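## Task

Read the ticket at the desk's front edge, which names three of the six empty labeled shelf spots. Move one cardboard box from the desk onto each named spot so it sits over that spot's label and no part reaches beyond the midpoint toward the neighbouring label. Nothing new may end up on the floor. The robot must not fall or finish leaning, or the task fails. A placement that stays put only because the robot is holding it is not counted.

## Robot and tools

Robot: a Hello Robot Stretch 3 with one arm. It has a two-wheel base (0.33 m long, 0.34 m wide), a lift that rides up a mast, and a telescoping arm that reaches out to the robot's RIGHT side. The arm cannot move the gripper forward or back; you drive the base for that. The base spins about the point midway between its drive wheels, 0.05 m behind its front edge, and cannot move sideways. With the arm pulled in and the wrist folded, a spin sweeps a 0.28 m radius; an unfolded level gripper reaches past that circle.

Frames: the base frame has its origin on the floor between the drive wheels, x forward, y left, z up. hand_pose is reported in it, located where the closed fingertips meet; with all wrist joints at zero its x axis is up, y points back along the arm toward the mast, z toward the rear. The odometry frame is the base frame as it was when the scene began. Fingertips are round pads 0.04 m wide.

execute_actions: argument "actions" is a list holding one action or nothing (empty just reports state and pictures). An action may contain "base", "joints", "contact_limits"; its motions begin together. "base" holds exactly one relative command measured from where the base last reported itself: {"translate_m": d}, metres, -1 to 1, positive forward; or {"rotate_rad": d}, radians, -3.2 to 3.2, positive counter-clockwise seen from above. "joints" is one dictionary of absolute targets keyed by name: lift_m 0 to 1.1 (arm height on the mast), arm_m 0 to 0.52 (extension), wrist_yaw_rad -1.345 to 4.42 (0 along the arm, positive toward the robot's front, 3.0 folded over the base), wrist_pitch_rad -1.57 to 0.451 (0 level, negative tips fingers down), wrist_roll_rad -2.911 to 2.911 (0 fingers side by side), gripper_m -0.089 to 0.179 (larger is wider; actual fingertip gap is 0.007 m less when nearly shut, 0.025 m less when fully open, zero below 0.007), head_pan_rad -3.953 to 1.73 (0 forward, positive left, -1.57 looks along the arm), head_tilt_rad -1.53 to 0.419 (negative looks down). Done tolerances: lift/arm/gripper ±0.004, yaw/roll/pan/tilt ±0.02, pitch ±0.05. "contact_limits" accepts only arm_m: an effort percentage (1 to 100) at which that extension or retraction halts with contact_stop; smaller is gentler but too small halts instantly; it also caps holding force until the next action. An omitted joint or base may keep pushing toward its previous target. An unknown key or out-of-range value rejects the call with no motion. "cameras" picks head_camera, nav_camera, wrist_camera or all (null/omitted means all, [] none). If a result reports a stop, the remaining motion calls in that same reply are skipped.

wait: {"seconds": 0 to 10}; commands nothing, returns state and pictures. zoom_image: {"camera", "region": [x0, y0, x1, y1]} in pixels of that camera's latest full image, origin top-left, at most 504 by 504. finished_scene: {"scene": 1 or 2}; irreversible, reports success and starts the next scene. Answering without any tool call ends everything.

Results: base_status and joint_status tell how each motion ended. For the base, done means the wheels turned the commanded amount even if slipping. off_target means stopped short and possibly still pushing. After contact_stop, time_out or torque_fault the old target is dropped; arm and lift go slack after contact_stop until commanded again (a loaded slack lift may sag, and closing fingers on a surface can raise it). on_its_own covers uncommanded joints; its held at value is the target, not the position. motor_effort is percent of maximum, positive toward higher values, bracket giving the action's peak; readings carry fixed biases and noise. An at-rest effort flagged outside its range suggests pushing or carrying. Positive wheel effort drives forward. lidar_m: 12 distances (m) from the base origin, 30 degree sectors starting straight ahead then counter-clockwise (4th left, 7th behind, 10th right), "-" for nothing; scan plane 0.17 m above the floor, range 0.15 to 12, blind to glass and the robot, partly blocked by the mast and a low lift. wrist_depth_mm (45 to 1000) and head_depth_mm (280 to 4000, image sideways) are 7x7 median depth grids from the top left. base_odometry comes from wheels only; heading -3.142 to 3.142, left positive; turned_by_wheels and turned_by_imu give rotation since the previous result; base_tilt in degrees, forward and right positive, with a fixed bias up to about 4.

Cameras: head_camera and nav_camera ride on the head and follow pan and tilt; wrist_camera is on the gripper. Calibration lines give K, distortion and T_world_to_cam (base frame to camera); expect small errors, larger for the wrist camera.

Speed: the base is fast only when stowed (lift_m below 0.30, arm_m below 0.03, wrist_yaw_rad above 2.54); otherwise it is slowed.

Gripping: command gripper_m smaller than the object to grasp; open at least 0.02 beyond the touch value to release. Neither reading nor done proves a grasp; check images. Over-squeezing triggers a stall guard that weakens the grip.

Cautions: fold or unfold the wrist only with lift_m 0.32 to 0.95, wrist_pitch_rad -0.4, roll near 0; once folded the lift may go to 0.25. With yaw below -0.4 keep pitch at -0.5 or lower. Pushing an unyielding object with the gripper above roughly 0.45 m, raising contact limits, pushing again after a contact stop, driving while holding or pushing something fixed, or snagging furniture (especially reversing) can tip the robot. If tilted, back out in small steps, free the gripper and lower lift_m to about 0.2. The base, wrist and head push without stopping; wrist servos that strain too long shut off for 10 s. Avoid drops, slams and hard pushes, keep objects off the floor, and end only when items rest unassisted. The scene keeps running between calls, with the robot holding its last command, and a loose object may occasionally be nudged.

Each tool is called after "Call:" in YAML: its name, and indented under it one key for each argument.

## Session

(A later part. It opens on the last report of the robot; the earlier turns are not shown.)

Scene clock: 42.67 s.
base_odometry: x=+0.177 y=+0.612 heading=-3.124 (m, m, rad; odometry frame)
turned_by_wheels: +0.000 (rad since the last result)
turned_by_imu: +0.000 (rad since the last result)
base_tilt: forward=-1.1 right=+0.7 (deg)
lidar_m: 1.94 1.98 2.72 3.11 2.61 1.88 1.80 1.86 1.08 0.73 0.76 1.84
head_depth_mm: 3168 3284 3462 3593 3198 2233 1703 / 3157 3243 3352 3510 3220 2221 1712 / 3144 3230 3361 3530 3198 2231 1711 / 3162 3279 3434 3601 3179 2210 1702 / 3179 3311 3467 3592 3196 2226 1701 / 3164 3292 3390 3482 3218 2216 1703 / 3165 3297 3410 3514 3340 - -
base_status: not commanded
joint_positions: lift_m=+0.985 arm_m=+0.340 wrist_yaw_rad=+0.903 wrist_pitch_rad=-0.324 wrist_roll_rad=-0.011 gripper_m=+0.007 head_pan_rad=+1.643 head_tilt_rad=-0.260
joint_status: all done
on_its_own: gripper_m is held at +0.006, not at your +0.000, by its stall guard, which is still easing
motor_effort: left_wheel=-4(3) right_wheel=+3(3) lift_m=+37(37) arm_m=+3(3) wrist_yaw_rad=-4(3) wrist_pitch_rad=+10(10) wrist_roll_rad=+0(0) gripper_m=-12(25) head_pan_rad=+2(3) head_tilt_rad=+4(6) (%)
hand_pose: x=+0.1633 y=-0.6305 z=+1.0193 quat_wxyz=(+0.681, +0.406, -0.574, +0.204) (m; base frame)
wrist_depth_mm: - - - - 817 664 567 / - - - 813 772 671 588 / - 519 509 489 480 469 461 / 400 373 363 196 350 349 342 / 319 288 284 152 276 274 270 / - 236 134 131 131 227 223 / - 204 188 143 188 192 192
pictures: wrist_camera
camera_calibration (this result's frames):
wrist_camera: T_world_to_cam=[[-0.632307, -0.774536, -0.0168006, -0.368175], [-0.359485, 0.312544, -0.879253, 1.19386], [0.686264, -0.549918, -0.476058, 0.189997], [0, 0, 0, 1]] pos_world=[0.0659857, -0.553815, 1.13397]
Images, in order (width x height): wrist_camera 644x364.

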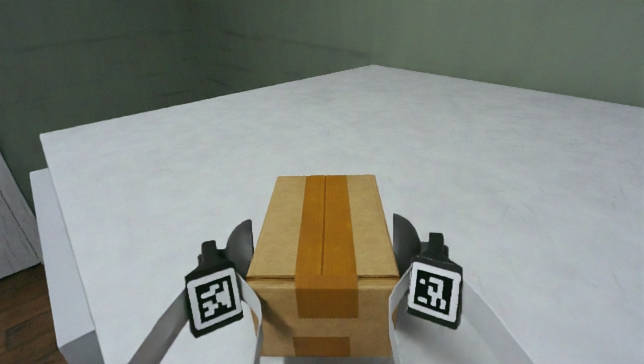

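Call:
execute_actions:
  actions:
    - {"joints":{"arm_m":0.18,"wrist_yaw_rad":1.5,"gripper_m":0.018}}
  cameras: []

Call:
execute_actions:
  actions:
    - {"base":{"rotate_rad":1.39},"joints":{"arm_m":0,"lift_m":0.7}}
  cameras: []

Call:
execute_actions:
  actions:
    - {"base":{"translate_m":0.6},"joints":{"wrist_yaw_rad":2.62,"lift_m":0.29,"head_pan_rad":0.65,"head_tilt_rad":-0.3}}
  cameras: ["head_camera"]

Call:
zoom_image:
  camera: "head_camera"
  region: [300,130,550,380]

Call:
execute_actions:
  actions:
    - {"base":{"translate_m":1.0},"joints":{"head_pan_rad":0.15,"head_tilt_rad":-0.5}}
  cameras: ["head_camera"]

Call:
execute_actions:
  actions:
    - {"base":{"translate_m":1.0},"joints":{"head_pan_rad":-1.57,"head_tilt_rad":-0.85}}
  cameras: []

Call:
execute_actions:
  actions:
    - {"base":{"rotate_rad":1.74},"joints":{"lift_m":0.55,"wrist_yaw_rad":0}}
  cameras: ["head_camera","wrist_camera"]

Scene clock: 46.57 s.
base_odometry: x=+0.177 y=+0.612 heading=-3.124 (m, m, rad; odometry frame)
turned_by_wheels: +0.000 (rad since the last result)
turned_by_imu: +0.001 (rad since the last result)
base_tilt: forward=-1.1 right=+0.6 (deg)
lidar_m: 1.94 1.99 2.72 3.12 2.62 1.88 1.80 1.85 1.08 0.73 0.76 1.84
head_depth_mm: 3150 3292 3471 3628 3204 2232 1714 / 3152 3249 3310 3479 3221 2238 1711 / 3124 3248 3377 3515 3211 2224 1710 / 3195 3291 3428 3609 3192 2218 1708 / 3174 3336 3425 3605 3190 2221 1703 / 3141 3305 3418 3474 3177 2224 1700 / 3163 3305 3416 3529 3338 - -
base_status: not commanded
joint_positions: lift_m=+0.985 arm_m=+0.180 wrist_yaw_rad=+1.498 wrist_pitch_rad=-0.324 wrist_roll_rad=-0.011 gripper_m=+0.019 head_pan_rad=+1.643 head_tilt_rad=-0.260
joint_status: all done
motor_effort: left_wheel=-3(3) right_wheel=+3(3) lift_m=+36(36) arm_m=-1(5) wrist_yaw_rad=+2(6) wrist_pitch_rad=+9(10) wrist_roll_rad=+0(0) gripper_m=-18(25) head_pan_rad=+3(3) head_tilt_rad=+3(4) (%)
hand_pose: x=+0.2133 y=-0.3424 z=+1.0193 quat_wxyz=(+0.591, +0.556, -0.430, +0.395) (m; base frame)
wrist_depth_mm: - - - - - - - / - - - - - - 970 / - - - - 567 473 461 / - - - 196 - 350 344 / - - - 153 433 298 272 / - - 133 132 131 521 235 / - - - 143 - 838 -
pictures: none
No camera images: the call's "cameras" was empty. Leave "cameras" out to get every camera's image.

Scene clock: 50.00 s.
base_odometry: x=+0.177 y=+0.612 heading=-1.734 (m, m, rad; odometry frame)
turned_by_wheels: +1.390 (rad since the last result)
turned_by_imu: +1.402 (rad since the last result)
base_tilt: forward=-1.1 right=+0.6 (deg)
lidar_m: 3.10 3.14 2.02 1.81 1.81 1.08 0.73 0.77 1.59 1.93 1.94 2.35
head_depth_mm: 1750 1829 1906 1993 2117 2188 1726 / 1716 1791 1882 1965 2077 2123 1717 / 1685 1755 1831 1923 2023 2089 1708 / 1644 1722 1800 1895 1988 2054 1707 / 1630 1701 1763 1848 1931 2023 1706 / 1597 1662 1738 1818 1886 1983 1714 / 1565 1634 1701 1779 1848 1942 1708
base_status: done
joint_positions: lift_m=+0.700 arm_m=+0.000 wrist_yaw_rad=+1.498 wrist_pitch_rad=-0.324 wrist_roll_rad=-0.011 gripper_m=+0.019 head_pan_rad=+1.643 head_tilt_rad=-0.260
joint_status: all done
motor_effort: left_wheel=-4(11) right_wheel=+3(8) lift_m=+30(28) arm_m=-1(1) wrist_yaw_rad=+1(2) wrist_pitch_rad=+10(9) wrist_roll_rad=+0(0) gripper_m=-19(18) head_pan_rad=+3(3) head_tilt_rad=+5(5) (%)
hand_pose: x=+0.2133 y=-0.1623 z=+0.7345 quat_wxyz=(+0.591, +0.557, -0.430, +0.395) (m; base frame)
wrist_depth_mm: - - - - - - - / - - - - - - - / - - - - - - - / - - - 196 - - - / - - - 153 - - - / - - 133 131 131 - - / 933 932 896 143 886 915 909
pictures: none
No camera images: the call's "cameras" was empty. Leave "cameras" out to get every camera's image.

Scene clock: 56.27 s.
base_odometry: x=+0.079 y=+0.020 heading=-1.734 (m, m, rad; odometry frame)
turned_by_wheels: +0.000 (rad since the last result)
turned_by_imu: -0.001 (rad since the last result)
base_tilt: forward=-1.1 right=+0.7 (deg)
lidar_m: 2.54 2.59 2.15 1.92 1.93 1.64 1.91 1.53 2.03 1.81 1.84 2.20
head_depth_mm: 2476 2593 2734 2841 2907 2118 1650 / 2585 2698 2815 2973 2964 2123 1641 / 2701 2810 2907 3025 2878 2105 1643 / 2800 2951 3020 3161 2968 2097 1645 / 2912 3045 3155 3296 2957 2100 1639 / 3043 3152 3301 3450 2950 2106 1637 / 2729 2811 2879 2996 2897 2103 1633
base_status: done
joint_positions: lift_m=+0.290 arm_m=+0.000 wrist_yaw_rad=+2.618 wrist_pitch_rad=-0.324 wrist_roll_rad=-0.011 gripper_m=+0.019 head_pan_rad=+0.657 head_tilt_rad=-0.297
joint_status: all done
motor_effort: left_wheel=-4(12) right_wheel=+4(11) lift_m=+30(29) arm_m=-1(1) wrist_yaw_rad=+2(6) wrist_pitch_rad=+10(10) wrist_roll_rad=+0(0) gripper_m=-19(18) head_pan_rad=-2(33) head_tilt_rad=-2(8) (%)
hand_pose: x=+0.0964 y=+0.0584 z=+0.3244 quat_wxyz=(+0.292, +0.700, -0.069, +0.648) (m; base frame)
wrist_depth_mm: - - - - - - - / - - - - - - - / - - - - - - - / 916 888 896 196 863 820 836 / 700 698 713 152 665 673 662 / 587 576 133 131 130 549 535 / 491 480 471 143 464 477 466
pictures: head_camera (sideways: a quarter turn clockwise sets it upright)
camera_calibration (this result's frames):
head_camera: T_world_to_cam=[[-0.21663, -0.150018, -0.964658, 1.27365], [-0.584844, 0.811129, 0.00519469, 0.00198131], [0.781683, 0.5653, -0.263452, 0.296572], [0, 0, 0, 1]] pos_world=[0.0452445, 0.0218109, 1.30676]
Images, in order (width x height): head_camera 896x504.

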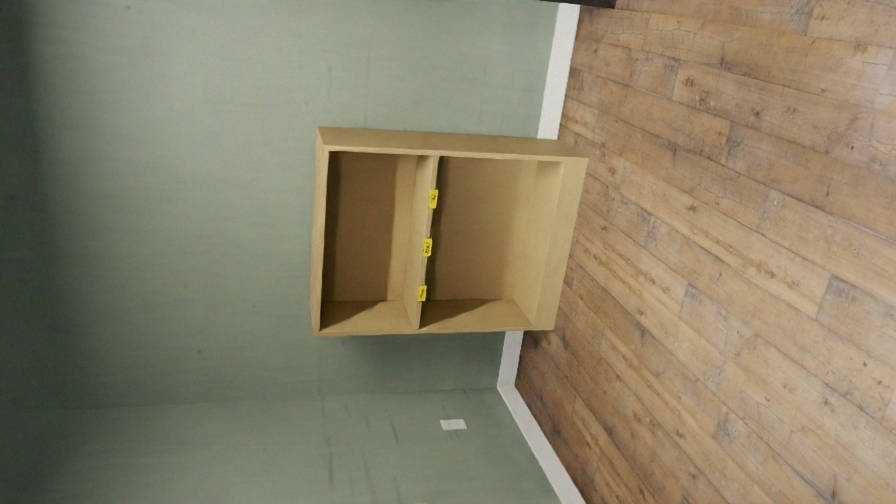

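Region (300, 130, 550, 380) of head_camera's 896x504 image, scaled by 2.016, with more detail than that image has.

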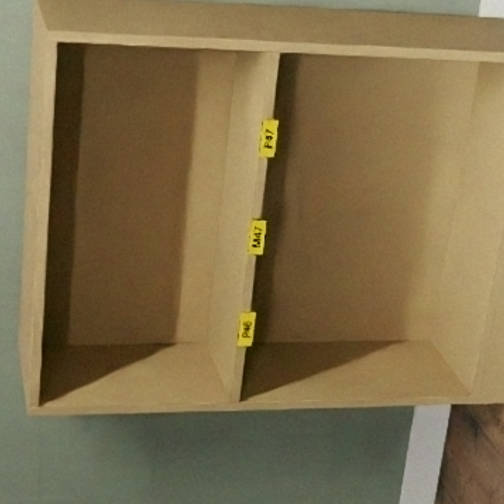

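Scene clock: 61.33 s.
base_odometry: x=-0.084 y=-0.967 heading=-1.735 (m, m, rad; odometry frame)
turned_by_wheels: +0.000 (rad since the last result)
turned_by_imu: -0.003 (rad since the last result)
base_tilt: forward=-1.1 right=+0.6 (deg)
lidar_m: 1.61 1.57 2.15 2.12 2.14 2.55 2.28 2.47 1.83 1.63 1.63 1.58
head_depth_mm: 1662 1812 1988 2187 2146 1678 1388 / 1551 1633 1787 1978 2001 1671 1386 / 1580 1672 1856 1983 1964 1678 1378 / 1562 1659 1842 1959 1962 1668 1375 / 1555 1638 1825 1958 1951 1668 1375 / 1549 1626 1786 1884 1930 1670 1380 / 1492 1642 1825 2013 2118 1668 1381
base_status: done
joint_positions: lift_m=+0.290 arm_m=+0.000 wrist_yaw_rad=+2.618 wrist_pitch_rad=-0.324 wrist_roll_rad=-0.011 gripper_m=+0.019 head_pan_rad=+0.157 head_tilt_rad=-0.494
joint_status: all done
motor_effort: left_wheel=-3(10) right_wheel=+3(11) lift_m=+30(30) arm_m=-1(1) wrist_yaw_rad=+3(2) wrist_pitch_rad=+9(10) wrist_roll_rad=+0(0) gripper_m=-18(18) head_pan_rad=-2(21) head_tilt_rad=-4(20) (%)
hand_pose: x=+0.0964 y=+0.0584 z=+0.3244 quat_wxyz=(+0.292, +0.700, -0.069, +0.648) (m; base frame)
wrist_depth_mm: - - - - - - - / - - - - - - - / - - - - - - - / 906 904 897 196 879 825 837 / 714 718 693 152 688 674 656 / 593 586 134 132 130 552 550 / 496 498 469 142 460 463 463
pictures: head_camera (sideways: a quarter turn clockwise sets it upright)
camera_calibration (this result's frames):
head_camera: T_world_to_cam=[[-0.444048, -0.0566491, -0.894211, 1.18308], [-0.124136, 0.992265, -0.00121766, 0.00751966], [0.887362, 0.110463, -0.447645, 0.535634], [0, 0, 0, 1]] pos_world=[0.0509766, 0.000391542, 1.29771]
Images, in order (width x height): head_camera 896x504.

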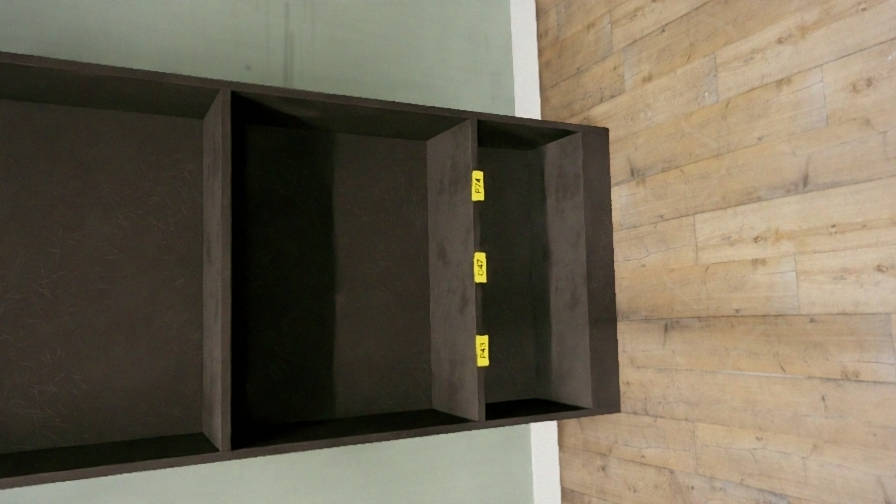

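Scene clock: 66.40 s.
base_odometry: x=-0.247 y=-1.953 heading=-1.735 (m, m, rad; odometry frame)
turned_by_wheels: +0.000 (rad since the last result)
turned_by_imu: -0.003 (rad since the last result)
base_tilt: forward=-1.1 right=+0.6 (deg)
lidar_m: 0.69 0.82 0.72 1.82 2.34 2.79 3.27 2.60 1.60 1.01 1.01 0.63
head_depth_mm: 1441 1679 1989 1798 1535 1323 1175 / 1402 1617 1903 1782 1529 1323 1174 / 1343 1578 1857 1786 1523 1325 1169 / 1305 1530 1794 1778 1507 1316 1176 / 1283 1484 1731 1774 1508 1316 1169 / 1249 1446 1664 1688 1510 1315 1164 / 1222 1408 1375 1334 1492 1311 1159
base_status: done
joint_positions: lift_m=+0.290 arm_m=+0.000 wrist_yaw_rad=+2.618 wrist_pitch_rad=-0.324 wrist_roll_rad=-0.011 gripper_m=+0.019 head_pan_rad=-1.563 head_tilt_rad=-0.840
joint_status: all done
motor_effort: left_wheel=-3(9) right_wheel=+3(10) lift_m=+30(30) arm_m=-1(1) wrist_yaw_rad=+3(3) wrist_pitch_rad=+10(10) wrist_roll_rad=+0(0) gripper_m=-18(18) head_pan_rad=-2(33) head_tilt_rad=-5(27) (%)
hand_pose: x=+0.0964 y=+0.0584 z=+0.3244 quat_wxyz=(+0.292, +0.700, -0.069, +0.648) (m; base frame)
wrist_depth_mm: - - - - 783 678 589 / - - - - 814 722 609 / - - - - 840 741 639 / 920 899 890 195 689 648 612 / 709 712 696 153 636 572 513 / 574 587 133 131 130 547 484 / 493 485 472 143 454 465 471
pictures: none
No camera images: the call's "cameras" was empty. Leave "cameras" out to get every camera's image.

Scene clock: 70.10 s.
base_odometry: x=-0.247 y=-1.953 heading=+0.005 (m, m, rad; odometry frame)
turned_by_wheels: +1.740 (rad since the last result)
turned_by_imu: +1.755 (rad since the last result)
base_tilt: forward=-1.1 right=+0.6 (deg)
lidar_m: 1.91 2.40 3.20 3.27 2.11 1.50 1.00 1.03 0.63 0.82 0.72 1.17
head_depth_mm: 646 753 803 861 1495 1329 1176 / 642 835 967 1082 1046 1291 1212 / 640 832 972 1103 1048 1271 1214 / 634 826 967 1099 1000 741 - / 628 821 958 1090 1017 1269 1159 / 625 817 952 1084 1015 1253 1160 / 619 813 946 1081 1011 1254 1159
base_status: done
joint_positions: lift_m=+0.550 arm_m=+0.000 wrist_yaw_rad=+0.003 wrist_pitch_rad=-0.324 wrist_roll_rad=-0.011 gripper_m=+0.019 head_pan_rad=-1.563 head_tilt_rad=-0.840
joint_status: all done
motor_effort: left_wheel=-4(14) right_wheel=+4(8) lift_m=+37(39) arm_m=-1(1) wrist_yaw_rad=-3(4) wrist_pitch_rad=+10(10) wrist_roll_rad=+0(0) gripper_m=-17(18) head_pan_rad=-1(2) head_tilt_rad=-6(5) (%)
hand_pose: x=-0.0208 y=-0.3804 z=+0.5841 quat_wxyz=(+0.702, +0.116, -0.694, -0.113) (m; base frame)
wrist_depth_mm: 493 501 508 511 519 442 308 / 533 529 542 549 557 451 327 / 561 578 566 584 577 459 363 / 513 503 493 197 481 438 752 / 403 394 385 152 401 408 850 / 600 726 133 131 130 481 869 / 597 667 630 143 634 614 724
pictures: head_camera (sideways: a quarter turn clockwise sets it upright), wrist_camera
camera_calibration (this result's frames):
head_camera: T_world_to_cam=[[0.00800804, 0.723807, -0.689956, 0.91405], [0.999669, -0.0226514, -0.01216, 0.0149071], [-0.02443, -0.689631, -0.723749, 0.900387], [0, 0, 0, 1]] pos_world=[-0.00022547, -0.0403223, 1.28249]
wrist_camera: T_world_to_cam=[[-0.999763, 0.0138666, -0.0167844, -0.00591754], [0.0213648, 0.476552, -0.878886, 0.736963], [-0.00418854, -0.879037, -0.476736, 0.107528], [0, 0, 0, 1]] pos_world=[-0.0212108, -0.256598, 0.69887]
Images, in order (width x height): head_camera 896x504, wrist_camera 644x364.

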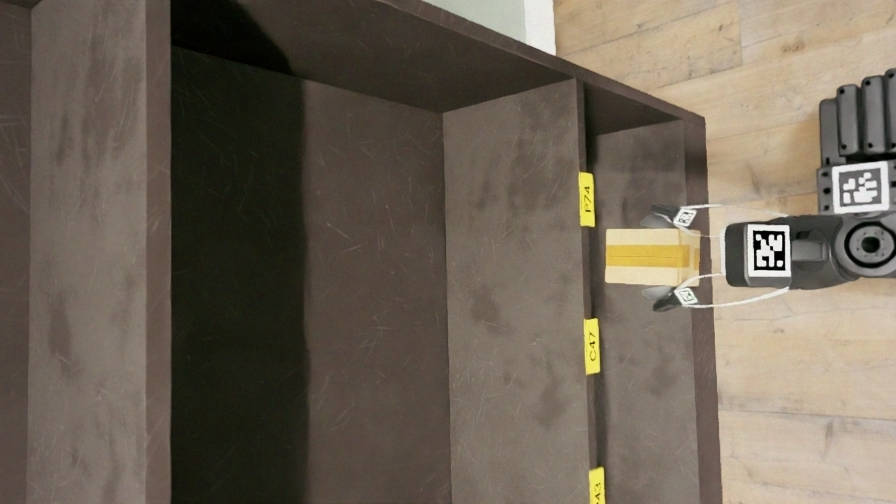

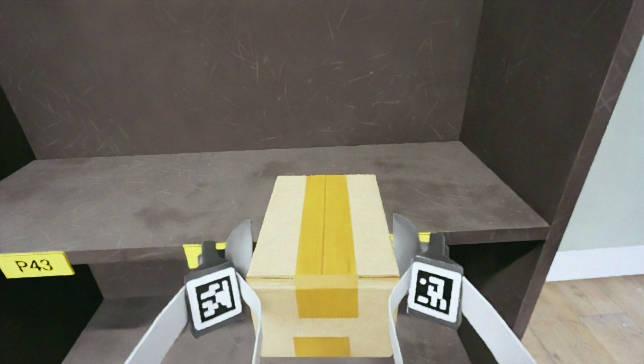

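Call:
execute_actions:
  actions:
    - {"base":{"translate_m":-0.085},"joints":{"lift_m":0.49,"arm_m":0.28}}
  cameras: []

Call:
execute_actions:
  actions:
    - {"joints":{"lift_m":0.462}}
  cameras: []

Scene clock: 74.10 s.
base_odometry: x=-0.332 y=-1.954 heading=+0.005 (m, m, rad; odometry frame)
turned_by_wheels: +0.000 (rad since the last result)
turned_by_imu: +0.001 (rad since the last result)
base_tilt: forward=-1.1 right=+0.7 (deg)
lidar_m: 1.99 2.49 3.32 3.26 1.98 1.40 0.92 0.94 0.59 0.78 0.79 0.78
head_depth_mm: 560 580 1061 1322 1496 1326 1176 / 643 726 792 875 1460 1329 1190 / 639 834 972 1097 1049 1259 1171 / 634 827 966 1099 - 1271 1172 / 629 823 960 1092 1040 1265 1163 / 624 817 953 1081 1013 1254 1164 / 619 812 946 1080 1012 1251 1157
base_status: done
joint_positions: lift_m=+0.490 arm_m=+0.280 wrist_yaw_rad=+0.002 wrist_pitch_rad=-0.324 wrist_roll_rad=-0.011 gripper_m=+0.019 head_pan_rad=-1.563 head_tilt_rad=-0.840
joint_status: all done
motor_effort: left_wheel=-4(12) right_wheel=+3(4) lift_m=+30(33) arm_m=+3(5) wrist_yaw_rad=-3(3) wrist_pitch_rad=+10(10) wrist_roll_rad=+0(0) gripper_m=-18(17) head_pan_rad=-1(2) head_tilt_rad=-5(6) (%)
hand_pose: x=-0.0211 y=-0.6599 z=+0.5243 quat_wxyz=(+0.702, +0.116, -0.694, -0.113) (m; base frame)
wrist_depth_mm: 251 254 258 259 262 265 207 / 268 273 277 279 281 283 209 / 291 293 295 302 306 299 211 / 316 317 320 196 322 317 213 / 293 289 290 152 282 275 216 / 242 240 133 131 130 230 215 / 205 203 191 143 191 196 192
pictures: none
No camera images: the call's "cameras" was empty. Leave "cameras" out to get every camera's image.

Scene clock: 75.13 s.
base_odometry: x=-0.332 y=-1.954 heading=+0.005 (m, m, rad; odometry frame)
turned_by_wheels: +0.000 (rad since the last result)
turned_by_imu: +0.000 (rad since the last result)
base_tilt: forward=-1.1 right=+0.6 (deg)
lidar_m: 1.98 2.49 3.28 3.26 1.97 1.40 0.92 0.94 0.59 0.78 0.79 0.78
head_depth_mm: 561 580 1063 1320 1506 1326 1176 / 643 728 794 876 1458 1326 1192 / 638 832 973 1096 1026 1267 1169 / 633 827 965 1098 - 1272 1170 / 629 820 962 1094 1039 1265 1165 / 625 816 953 1085 1014 1255 1159 / 620 813 947 1082 1008 1251 1162
base_status: not commanded
joint_positions: lift_m=+0.462 arm_m=+0.280 wrist_yaw_rad=+0.002 wrist_pitch_rad=-0.325 wrist_roll_rad=-0.011 gripper_m=+0.019 head_pan_rad=-1.563 head_tilt_rad=-0.840
joint_status: all done
motor_effort: left_wheel=-4(4) right_wheel=+3(3) lift_m=+30(34) arm_m=+3(3) wrist_yaw_rad=-2(2) wrist_pitch_rad=+10(10) wrist_roll_rad=+0(0) gripper_m=-17(18) head_pan_rad=-2(2) head_tilt_rad=-4(4) (%)
hand_pose: x=-0.0211 y=-0.6599 z=+0.4963 quat_wxyz=(+0.702, +0.116, -0.694, -0.113) (m; base frame)
wrist_depth_mm: 252 253 256 259 264 265 207 / 269 272 276 276 284 280 209 / 291 297 298 303 306 299 211 / 306 307 310 196 301 284 214 / 250 250 243 152 238 236 215 / 205 202 134 131 130 194 192 / 173 171 160 143 162 165 164
pictures: none
No camera images: the call's "cameras" was empty. Leave "cameras" out to get every camera's image.

Call:
execute_actions:
  actions:
    - {"joints":{"lift_m":0.457}}
  cameras: []

Call:
execute_actions:
  actions:
    - {"joints":{"gripper_m":0.11}}
  cameras: []

Call:
execute_actions:
  actions:
    - {"joints":{"arm_m":0.03,"lift_m":0.47}}
  cameras: ["wrist_camera"]

Call:
execute_actions:
  actions:
    - {"base":{"rotate_rad":-1.66},"joints":{"arm_m":0,"lift_m":0.295,"wrist_yaw_rad":2.62,"gripper_m":0.05}}
  cameras: []

Call:
execute_actions:
  actions:
    - {"base":{"translate_m":-1}}
  cameras: []

Call:
execute_actions:
  actions:
    - {"base":{"translate_m":-1}}
  cameras: []

Call:
execute_actions:
  actions:
    - {"base":{"translate_m":-0.6},"joints":{"lift_m":0.88}}
  cameras: []

Call:
execute_actions:
  actions:
    - {"base":{"rotate_rad":-1.97},"joints":{"lift_m":1.04,"wrist_yaw_rad":0,"gripper_m":0.15,"arm_m":0.15}}
  cameras: ["wrist_camera"]

Scene clock: 78.13 s.
base_odometry: x=-0.332 y=-1.954 heading=+0.005 (m, m, rad; odometry frame)
turned_by_wheels: +0.000 (rad since the last result)
turned_by_imu: +0.001 (rad since the last result)
base_tilt: forward=-1.1 right=+0.6 (deg)
lidar_m: 1.98 2.49 3.31 3.27 1.98 1.40 0.92 0.94 0.60 0.78 0.79 0.78
head_depth_mm: 560 579 1065 1322 1496 1333 1179 / 643 728 793 874 1457 1321 1185 / 638 831 975 1094 1020 1266 1168 / 633 826 965 1099 - 1268 1164 / 629 821 960 1092 1039 1265 1166 / 624 817 954 1082 1013 1251 1166 / 618 814 946 1081 1009 1251 1160
base_status: not commanded
joint_positions: lift_m=+0.457 arm_m=+0.280 wrist_yaw_rad=+0.002 wrist_pitch_rad=-0.325 wrist_roll_rad=-0.011 gripper_m=+0.019 head_pan_rad=-1.563 head_tilt_rad=-0.840
joint_status: all done
motor_effort: left_wheel=-4(4) right_wheel=+4(4) lift_m=+30(32) arm_m=+3(3) wrist_yaw_rad=-2(2) wrist_pitch_rad=+10(10) wrist_roll_rad=+0(0) gripper_m=-18(18) head_pan_rad=-2(2) head_tilt_rad=-5(5) (%)
hand_pose: x=-0.0211 y=-0.6599 z=+0.4913 quat_wxyz=(+0.702, +0.116, -0.694, -0.113) (m; base frame)
wrist_depth_mm: 253 254 260 260 263 264 207 / 270 273 278 276 282 281 210 / 289 291 299 302 301 299 212 / 305 302 303 196 292 275 215 / 243 239 237 152 229 228 206 / 197 197 133 131 130 188 186 / 167 166 156 143 157 160 159
pictures: none
No camera images: the call's "cameras" was empty. Leave "cameras" out to get every camera's image.

Scene clock: 79.53 s.
base_odometry: x=-0.332 y=-1.954 heading=+0.005 (m, m, rad; odometry frame)
turned_by_wheels: +0.000 (rad since the last result)
turned_by_imu: +0.000 (rad since the last result)
base_tilt: forward=-1.1 right=+0.7 (deg)
lidar_m: 1.98 2.48 3.30 3.28 1.98 1.40 0.92 0.94 0.59 0.78 0.78 0.78
head_depth_mm: 560 580 1064 1321 1498 1329 1177 / 643 727 793 874 1461 1329 1180 / 639 830 974 1096 1023 1270 1170 / 635 828 967 1101 - 1275 1173 / 629 821 961 1091 1039 1271 1167 / 624 818 953 1088 1011 1254 1168 / 618 813 947 1079 1007 1255 1161
base_status: not commanded
joint_positions: lift_m=+0.457 arm_m=+0.280 wrist_yaw_rad=+0.002 wrist_pitch_rad=-0.322 wrist_roll_rad=-0.011 gripper_m=+0.110 head_pan_rad=-1.563 head_tilt_rad=-0.840
joint_status: all done
motor_effort: left_wheel=-4(4) right_wheel=+3(3) lift_m=+30(30) arm_m=+3(3) wrist_yaw_rad=-1(2) wrist_pitch_rad=+9(10) wrist_roll_rad=+0(0) gripper_m=+1(86) head_pan_rad=-1(2) head_tilt_rad=-4(6) (%)
hand_pose: x=-0.0211 y=-0.6602 z=+0.4920 quat_wxyz=(+0.702, +0.115, -0.694, -0.112) (m; base frame)
wrist_depth_mm: 253 255 257 261 263 264 209 / 267 275 276 279 282 282 208 / 290 294 296 298 307 299 212 / 303 307 307 197 294 278 214 / 244 241 239 155 221 231 208 / 199 201 182 134 182 196 187 / 168 161 161 147 157 157 159
pictures: none
No camera images: the call's "cameras" was empty. Leave "cameras" out to get every camera's image.

Scene clock: 82.60 s.
base_odometry: x=-0.332 y=-1.954 heading=+0.005 (m, m, rad; odometry frame)
turned_by_wheels: +0.000 (rad since the last result)
turned_by_imu: +0.001 (rad since the last result)
base_tilt: forward=-1.1 right=+0.6 (deg)
lidar_m: 1.98 2.48 3.29 3.26 1.98 1.40 0.92 0.94 0.60 0.78 0.79 0.78
head_depth_mm: 560 579 1063 1318 1501 1334 1177 / 642 727 795 875 1465 1326 1189 / 640 832 973 1100 1045 1275 1216 / 635 825 966 1097 1018 1274 - / 629 821 962 1090 1038 1271 1164 / 625 817 955 1083 1012 1253 1161 / 620 813 946 1083 1010 1254 1160
base_status: not commanded
joint_positions: lift_m=+0.470 arm_m=+0.030 wrist_yaw_rad=+0.002 wrist_pitch_rad=-0.321 wrist_roll_rad=-0.011 gripper_m=+0.110 head_pan_rad=-1.563 head_tilt_rad=-0.840
joint_status: all done
motor_effort: left_wheel=-4(4) right_wheel=+3(3) lift_m=+36(37) arm_m=-1(0) wrist_yaw_rad=-2(2) wrist_pitch_rad=+8(9) wrist_roll_rad=+0(0) gripper_m=+0(0) head_pan_rad=-2(2) head_tilt_rad=-6(6) (%)
hand_pose: x=-0.0211 y=-0.4108 z=+0.5050 quat_wxyz=(+0.702, +0.114, -0.694, -0.112) (m; base frame)
wrist_depth_mm: 470 471 475 475 481 308 574 / 505 512 511 512 513 312 629 / 494 473 465 371 450 336 671 / 345 338 333 331 326 340 725 / 633 632 649 673 646 759 807 / 659 666 688 670 630 815 773 / 586 555 574 571 542 631 653
pictures: wrist_camera
camera_calibration (this result's frames):
wrist_camera: T_world_to_cam=[[-0.999747, 0.0148988, -0.016846, -0.00662507], [0.0218921, 0.473276, -0.880642, 0.68148], [-0.00514772, -0.880788, -0.473483, 0.0407116], [0, 0, 0, 1]] pos_world=[-0.0213328, -0.286571, 0.619305]
Images, in order (width x height): wrist_camera 644x364.

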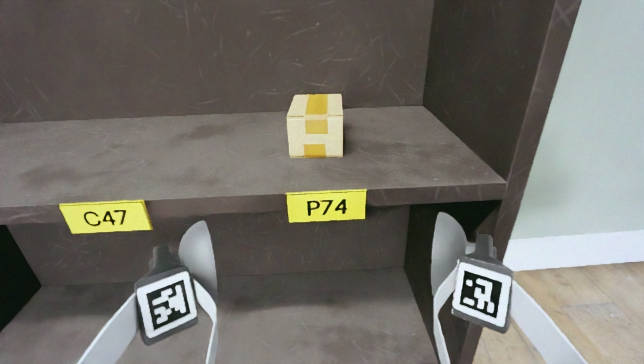

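Scene clock: 85.93 s.
base_odometry: x=-0.332 y=-1.954 heading=-1.655 (m, m, rad; odometry frame)
turned_by_wheels: -1.660 (rad since the last result)
turned_by_imu: -1.672 (rad since the last result)
base_tilt: forward=-1.2 right=+0.6 (deg)
lidar_m: 0.60 0.83 0.78 1.98 2.45 3.08 3.25 2.21 1.45 0.92 0.93 0.60
head_depth_mm: 1278 1494 1769 1791 1532 1327 1177 / 1257 1460 1723 1788 1526 1321 1175 / 1234 1434 1690 1785 1516 1320 1173 / 1220 1409 1650 1783 1513 1318 1176 / 1205 1379 1609 1775 1509 1316 1164 / 1182 1353 1421 1292 1471 1310 1162 / 1167 1332 1372 1233 1438 1312 1161
base_status: done
joint_positions: lift_m=+0.295 arm_m=+0.000 wrist_yaw_rad=+2.617 wrist_pitch_rad=-0.320 wrist_roll_rad=-0.011 gripper_m=+0.050 head_pan_rad=-1.563 head_tilt_rad=-0.840
joint_status: all done
motor_effort: left_wheel=+4(14) right_wheel=-3(8) lift_m=+29(28) arm_m=-1(1) wrist_yaw_rad=+4(2) wrist_pitch_rad=+8(9) wrist_roll_rad=+0(0) gripper_m=-1(85) head_pan_rad=-2(2) head_tilt_rad=-6(5) (%)
hand_pose: x=+0.0968 y=+0.0588 z=+0.3304 quat_wxyz=(+0.290, +0.700, -0.070, +0.649) (m; base frame)
wrist_depth_mm: - - - - 794 706 586 / - - - - 879 738 632 / - - - - 883 767 638 / 950 921 903 845 725 665 637 / 715 711 738 695 690 572 516 / 596 588 - 582 - 564 478 / 494 496 478 483 484 480 470
pictures: none
No camera images: the call's "cameras" was empty. Leave "cameras" out to get every camera's image.

Scene clock: 90.93 s.
base_odometry: x=-0.249 y=-0.957 heading=-1.655 (m, m, rad; odometry frame)
turned_by_wheels: +0.000 (rad since the last result)
turned_by_imu: +0.005 (rad since the last result)
base_tilt: forward=-1.2 right=+0.6 (deg)
lidar_m: 1.58 1.61 2.31 2.29 2.31 2.66 2.27 2.37 1.59 1.46 1.48 1.47
head_depth_mm: 1429 1636 1944 1799 1528 1330 1179 / 1392 1611 1888 1796 1518 1323 1173 / 1373 1578 1850 1794 1516 1326 1167 / 1346 1550 1809 1781 1512 1320 1179 / 1324 1518 1760 1771 1506 1315 1166 / 1311 1490 1741 1767 1508 1311 1161 / 1287 1461 1694 1766 1503 1312 1159
base_status: done
joint_positions: lift_m=+0.295 arm_m=+0.000 wrist_yaw_rad=+2.617 wrist_pitch_rad=-0.320 wrist_roll_rad=-0.011 gripper_m=+0.050 head_pan_rad=-1.563 head_tilt_rad=-0.840
joint_status: not commanded
motor_effort: left_wheel=+4(11) right_wheel=-3(10) lift_m=+30(30) arm_m=-1(1) wrist_yaw_rad=+3(3) wrist_pitch_rad=+8(8) wrist_roll_rad=+0(0) gripper_m=+0(0) head_pan_rad=-2(2) head_tilt_rad=-5(6) (%)
hand_pose: x=+0.0967 y=+0.0588 z=+0.3304 quat_wxyz=(+0.290, +0.700, -0.070, +0.649) (m; base frame)
wrist_depth_mm: - - - - - - - / - - - - - - - / - - - - - - - / 978 908 917 923 872 859 866 / 738 711 734 694 708 684 669 / 592 597 - 582 - 566 555 / 496 493 477 491 480 480 476
pictures: none
No camera images: the call's "cameras" was empty. Leave "cameras" out to get every camera's image.

Scene clock: 95.93 s.
base_odometry: x=-0.165 y=+0.039 heading=-1.655 (m, m, rad; odometry frame)
turned_by_wheels: +0.000 (rad since the last result)
turned_by_imu: +0.005 (rad since the last result)
base_tilt: forward=-1.1 right=+0.6 (deg)
lidar_m: 2.58 2.68 2.34 2.17 2.20 1.75 1.27 1.46 1.69 1.56 1.61 2.02
head_depth_mm: 1524 1761 2021 1799 1528 1328 1176 / 1504 1728 2005 1788 1523 1325 1175 / 1472 1692 1977 1788 1516 1323 1172 / 1448 1660 1956 1787 1514 1319 1176 / 1427 1634 1915 1770 1505 1313 1168 / 1421 1625 1889 1760 1502 1313 1162 / 1403 1593 1843 1754 1501 1311 1164
base_status: done
joint_positions: lift_m=+0.295 arm_m=+0.000 wrist_yaw_rad=+2.617 wrist_pitch_rad=-0.320 wrist_roll_rad=-0.011 gripper_m=+0.050 head_pan_rad=-1.563 head_tilt_rad=-0.840
joint_status: not commanded
motor_effort: left_wheel=+3(10) right_wheel=-3(11) lift_m=+30(30) arm_m=-1(1) wrist_yaw_rad=+3(3) wrist_pitch_rad=+8(8) wrist_roll_rad=+0(0) gripper_m=+1(0) head_pan_rad=-1(3) head_tilt_rad=-5(6) (%)
hand_pose: x=+0.0967 y=+0.0588 z=+0.3304 quat_wxyz=(+0.290, +0.700, -0.070, +0.649) (m; base frame)
wrist_depth_mm: - - - - - - - / - - - - - - - / - - - - - - - / 947 902 888 883 893 843 848 / 730 707 727 684 711 670 678 / 600 596 - 573 - 553 568 / 502 492 480 493 484 475 479
pictures: none
No camera images: the call's "cameras" was empty. Leave "cameras" out to get every camera's image.

Scene clock: 103.07 s.
base_odometry: x=-0.115 y=+0.637 heading=-1.655 (m, m, rad; odometry frame)
turned_by_wheels: +0.000 (rad since the last result)
turned_by_imu: +0.004 (rad since the last result)
base_tilt: forward=-1.1 right=+0.7 (deg)
lidar_m: 3.16 3.25 2.27 2.09 2.08 1.25 0.67 0.88 1.64 1.64 1.66 2.12
head_depth_mm: 1606 1873 2106 1800 - - 1173 / 1590 1827 2066 1797 - - 1173 / 1561 1788 2045 1787 1592 - 1160 / 1517 1743 1980 1770 1601 - - / 1495 1702 1963 1770 - 1267 1207 / 1475 1671 1958 1766 1536 1284 1174 / 1448 1646 1921 1756 1495 1310 1160
base_status: done
joint_positions: lift_m=+0.880 arm_m=+0.000 wrist_yaw_rad=+2.617 wrist_pitch_rad=-0.320 wrist_roll_rad=-0.011 gripper_m=+0.050 head_pan_rad=-1.563 head_tilt_rad=-0.840
joint_status: all done
motor_effort: left_wheel=+3(9) right_wheel=-2(10) lift_m=+36(37) arm_m=-1(1) wrist_yaw_rad=+2(3) wrist_pitch_rad=+8(8) wrist_roll_rad=+0(0) gripper_m=+0(2) head_pan_rad=-1(3) head_tilt_rad=-5(5) (%)
hand_pose: x=+0.0967 y=+0.0588 z=+0.9152 quat_wxyz=(+0.290, +0.700, -0.070, +0.649) (m; base frame)
wrist_depth_mm: - - - - - - - / - - - - - - - / - - - - - - - / - - - - - - - / - - - - - - - / - - - - - - - / - - - - - - -
pictures: none
No camera images: the call's "cameras" was empty. Leave "cameras" out to get every camera's image.

Scene clock: 107.13 s.
base_odometry: x=-0.115 y=+0.637 heading=+2.659 (m, m, rad; odometry frame)
turned_by_wheels: -1.970 (rad since the last result)
turned_by_imu: -1.986 (rad since the last result)
base_tilt: forward=-1.1 right=+0.7 (deg)
lidar_m: 1.72 1.64 1.70 2.36 3.24 2.96 2.18 2.09 1.25 0.75 0.67 0.88
head_depth_mm: 1019 - 2122 1797 1533 1331 1180 / - - 1588 1698 1519 1325 1173 / - - 2002 1783 1513 1320 1166 / - - 1904 1784 1513 1320 1166 / 940 671 1727 1775 1517 1317 1167 / 935 691 603 1110 1474 1316 1161 / 925 686 580 985 1499 1288 1162
base_status: done
joint_positions: lift_m=+1.040 arm_m=+0.150 wrist_yaw_rad=+0.002 wrist_pitch_rad=-0.319 wrist_roll_rad=-0.011 gripper_m=+0.150 head_pan_rad=-1.563 head_tilt_rad=-0.840
joint_status: all done
motor_effort: left_wheel=+5(11) right_wheel=-4(8) lift_m=+36(35) arm_m=+3(4) wrist_yaw_rad=-2(4) wrist_pitch_rad=+8(8) wrist_roll_rad=+0(0) gripper_m=+1(87) head_pan_rad=-2(2) head_tilt_rad=-5(5) (%)
hand_pose: x=-0.0210 y=-0.5305 z=+1.0753 quat_wxyz=(+0.702, +0.114, -0.694, -0.111) (m; base frame)
wrist_depth_mm: 685 774 843 - - - - / 734 801 872 - - - - / 709 690 685 657 647 579 620 / 500 496 482 421 449 444 484 / 387 391 381 369 370 394 - / 318 - 309 307 328 - - / 270 257 263 279 - - -
pictures: wrist_camera
camera_calibration (this result's frames):
wrist_camera: T_world_to_cam=[[-0.999751, 0.0145893, -0.0168694, 0.00469393], [0.0217599, 0.472162, -0.881243, 1.24038], [-0.00489162, -0.881391, -0.472362, 0.203836], [0, 0, 0, 1]] pos_world=[-0.0213008, -0.406071, 1.18944]
Images, in order (width x height): wrist_camera 644x364.

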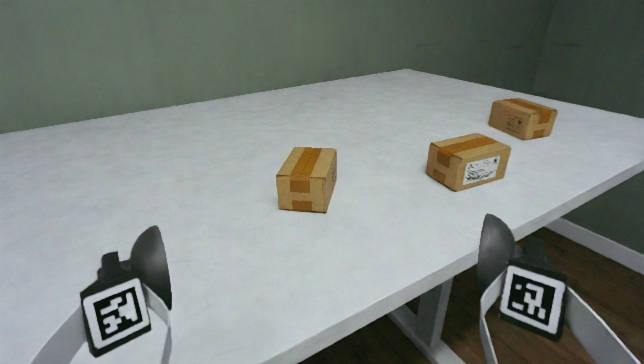

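Call:
execute_actions:
  actions:
    - {"base":{"translate_m":0.07},"joints":{"arm_m":0.39,"wrist_yaw_rad":-0.2}}
  cameras: ["wrist_camera"]

Call:
execute_actions:
  actions:
    - {"joints":{"lift_m":0.953}}
  cameras: ["wrist_camera"]

Scene clock: 113.47 s.
base_odometry: x=-0.177 y=+0.670 heading=+2.659 (m, m, rad; odometry frame)
turned_by_wheels: +0.000 (rad since the last result)
turned_by_imu: +0.001 (rad since the last result)
base_tilt: forward=-1.1 right=+0.7 (deg)
lidar_m: 1.66 1.58 1.65 2.28 3.28 3.04 2.24 2.16 1.28 0.74 0.64 0.84
head_depth_mm: 966 742 1555 1754 1526 1332 1180 / 914 708 2057 1739 1521 1326 1172 / 907 704 1946 1781 1524 1321 1172 / 841 701 1815 1780 1513 1323 1165 / 936 695 605 1734 1475 1315 1165 / 931 692 582 1012 1501 1309 1159 / 922 688 547 942 1436 1284 1161
base_status: done
joint_positions: lift_m=+1.040 arm_m=+0.390 wrist_yaw_rad=-0.198 wrist_pitch_rad=-0.319 wrist_roll_rad=-0.011 gripper_m=+0.150 head_pan_rad=-1.563 head_tilt_rad=-0.840
joint_status: all done
motor_effort: left_wheel=+4(11) right_wheel=-3(5) lift_m=+36(36) arm_m=+3(7) wrist_yaw_rad=-2(5) wrist_pitch_rad=+8(8) wrist_roll_rad=+0(0) gripper_m=+1(1) head_pan_rad=-2(2) head_tilt_rad=-5(5) (%)
hand_pose: x=-0.0679 y=-0.7658 z=+1.0753 quat_wxyz=(+0.688, +0.044, -0.702, -0.181) (m; base frame)
wrist_depth_mm: 530 599 730 886 - - - / 548 623 749 887 - - - / 568 639 676 644 656 617 610 / 498 485 482 476 468 461 439 / 380 384 372 371 366 355 289 / 313 - 308 241 296 - 284 / 271 255 261 203 256 254 250
pictures: wrist_camera
camera_calibration (this result's frames):
wrist_camera: T_world_to_cam=[[-0.976926, 0.212912, -0.0168693, 0.114726], [0.115127, 0.458428, -0.881243, 1.34835], [-0.179894, -0.862852, -0.472362, -0.00151294], [0, 0, 0, 1]] pos_world=[-0.0434245, -0.643852, 1.18944]
Images, in order (width x height): wrist_camera 644x364.

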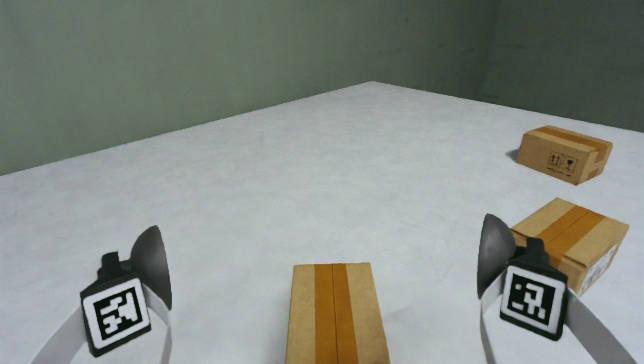

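Scene clock: 115.10 s.
base_odometry: x=-0.177 y=+0.670 heading=+2.659 (m, m, rad; odometry frame)
turned_by_wheels: +0.000 (rad since the last result)
turned_by_imu: +0.000 (rad since the last result)
base_tilt: forward=-1.1 right=+0.7 (deg)
lidar_m: 1.66 1.58 1.64 2.28 3.31 3.04 2.23 2.16 1.28 0.74 0.63 0.84
head_depth_mm: 1079 - 1500 1714 1525 1333 1172 / - 679 2063 1752 1524 1325 1174 / - 677 1955 1787 1512 1320 1171 / - 652 1820 1773 1512 1314 1166 / 938 696 605 1724 1478 1312 1168 / 932 691 582 1011 1499 1307 1163 / 926 687 547 944 1442 1283 1162
base_status: not commanded
joint_positions: lift_m=+0.953 arm_m=+0.390 wrist_yaw_rad=-0.198 wrist_pitch_rad=-0.319 wrist_roll_rad=-0.011 gripper_m=+0.150 head_pan_rad=-1.563 head_tilt_rad=-0.840
joint_status: all done
motor_effort: left_wheel=+5(4) right_wheel=-4(5) lift_m=+29(27) arm_m=+3(3) wrist_yaw_rad=-3(2) wrist_pitch_rad=+8(8) wrist_roll_rad=+0(0) gripper_m=+0(0) head_pan_rad=-2(2) head_tilt_rad=-6(5) (%)
hand_pose: x=-0.0679 y=-0.7658 z=+0.9885 quat_wxyz=(+0.688, +0.044, -0.702, -0.181) (m; base frame)
wrist_depth_mm: 523 607 706 875 - - - / 538 617 700 678 629 618 437 / 443 429 411 414 402 391 253 / 313 306 301 195 292 271 229 / 240 243 237 152 219 235 222 / 196 - 193 152 176 - 185 / - 159 164 161 161 158 157
pictures: wrist_camera
camera_calibration (this result's frames):
wrist_camera: T_world_to_cam=[[-0.976926, 0.212912, -0.0168693, 0.113263], [0.115127, 0.458428, -0.881243, 1.27191], [-0.179894, -0.862851, -0.472362, -0.0424845], [0, 0, 0, 1]] pos_world=[-0.0434245, -0.643853, 1.10271]
Images, in order (width x height): wrist_camera 644x364.

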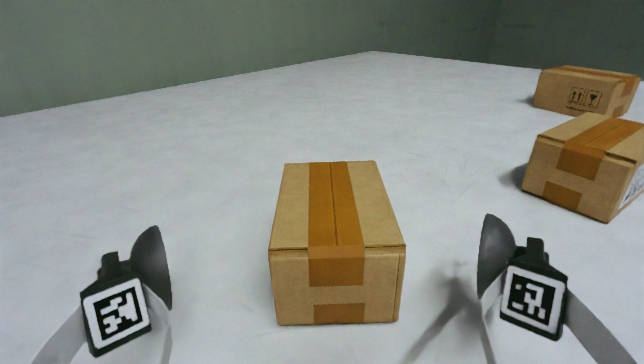

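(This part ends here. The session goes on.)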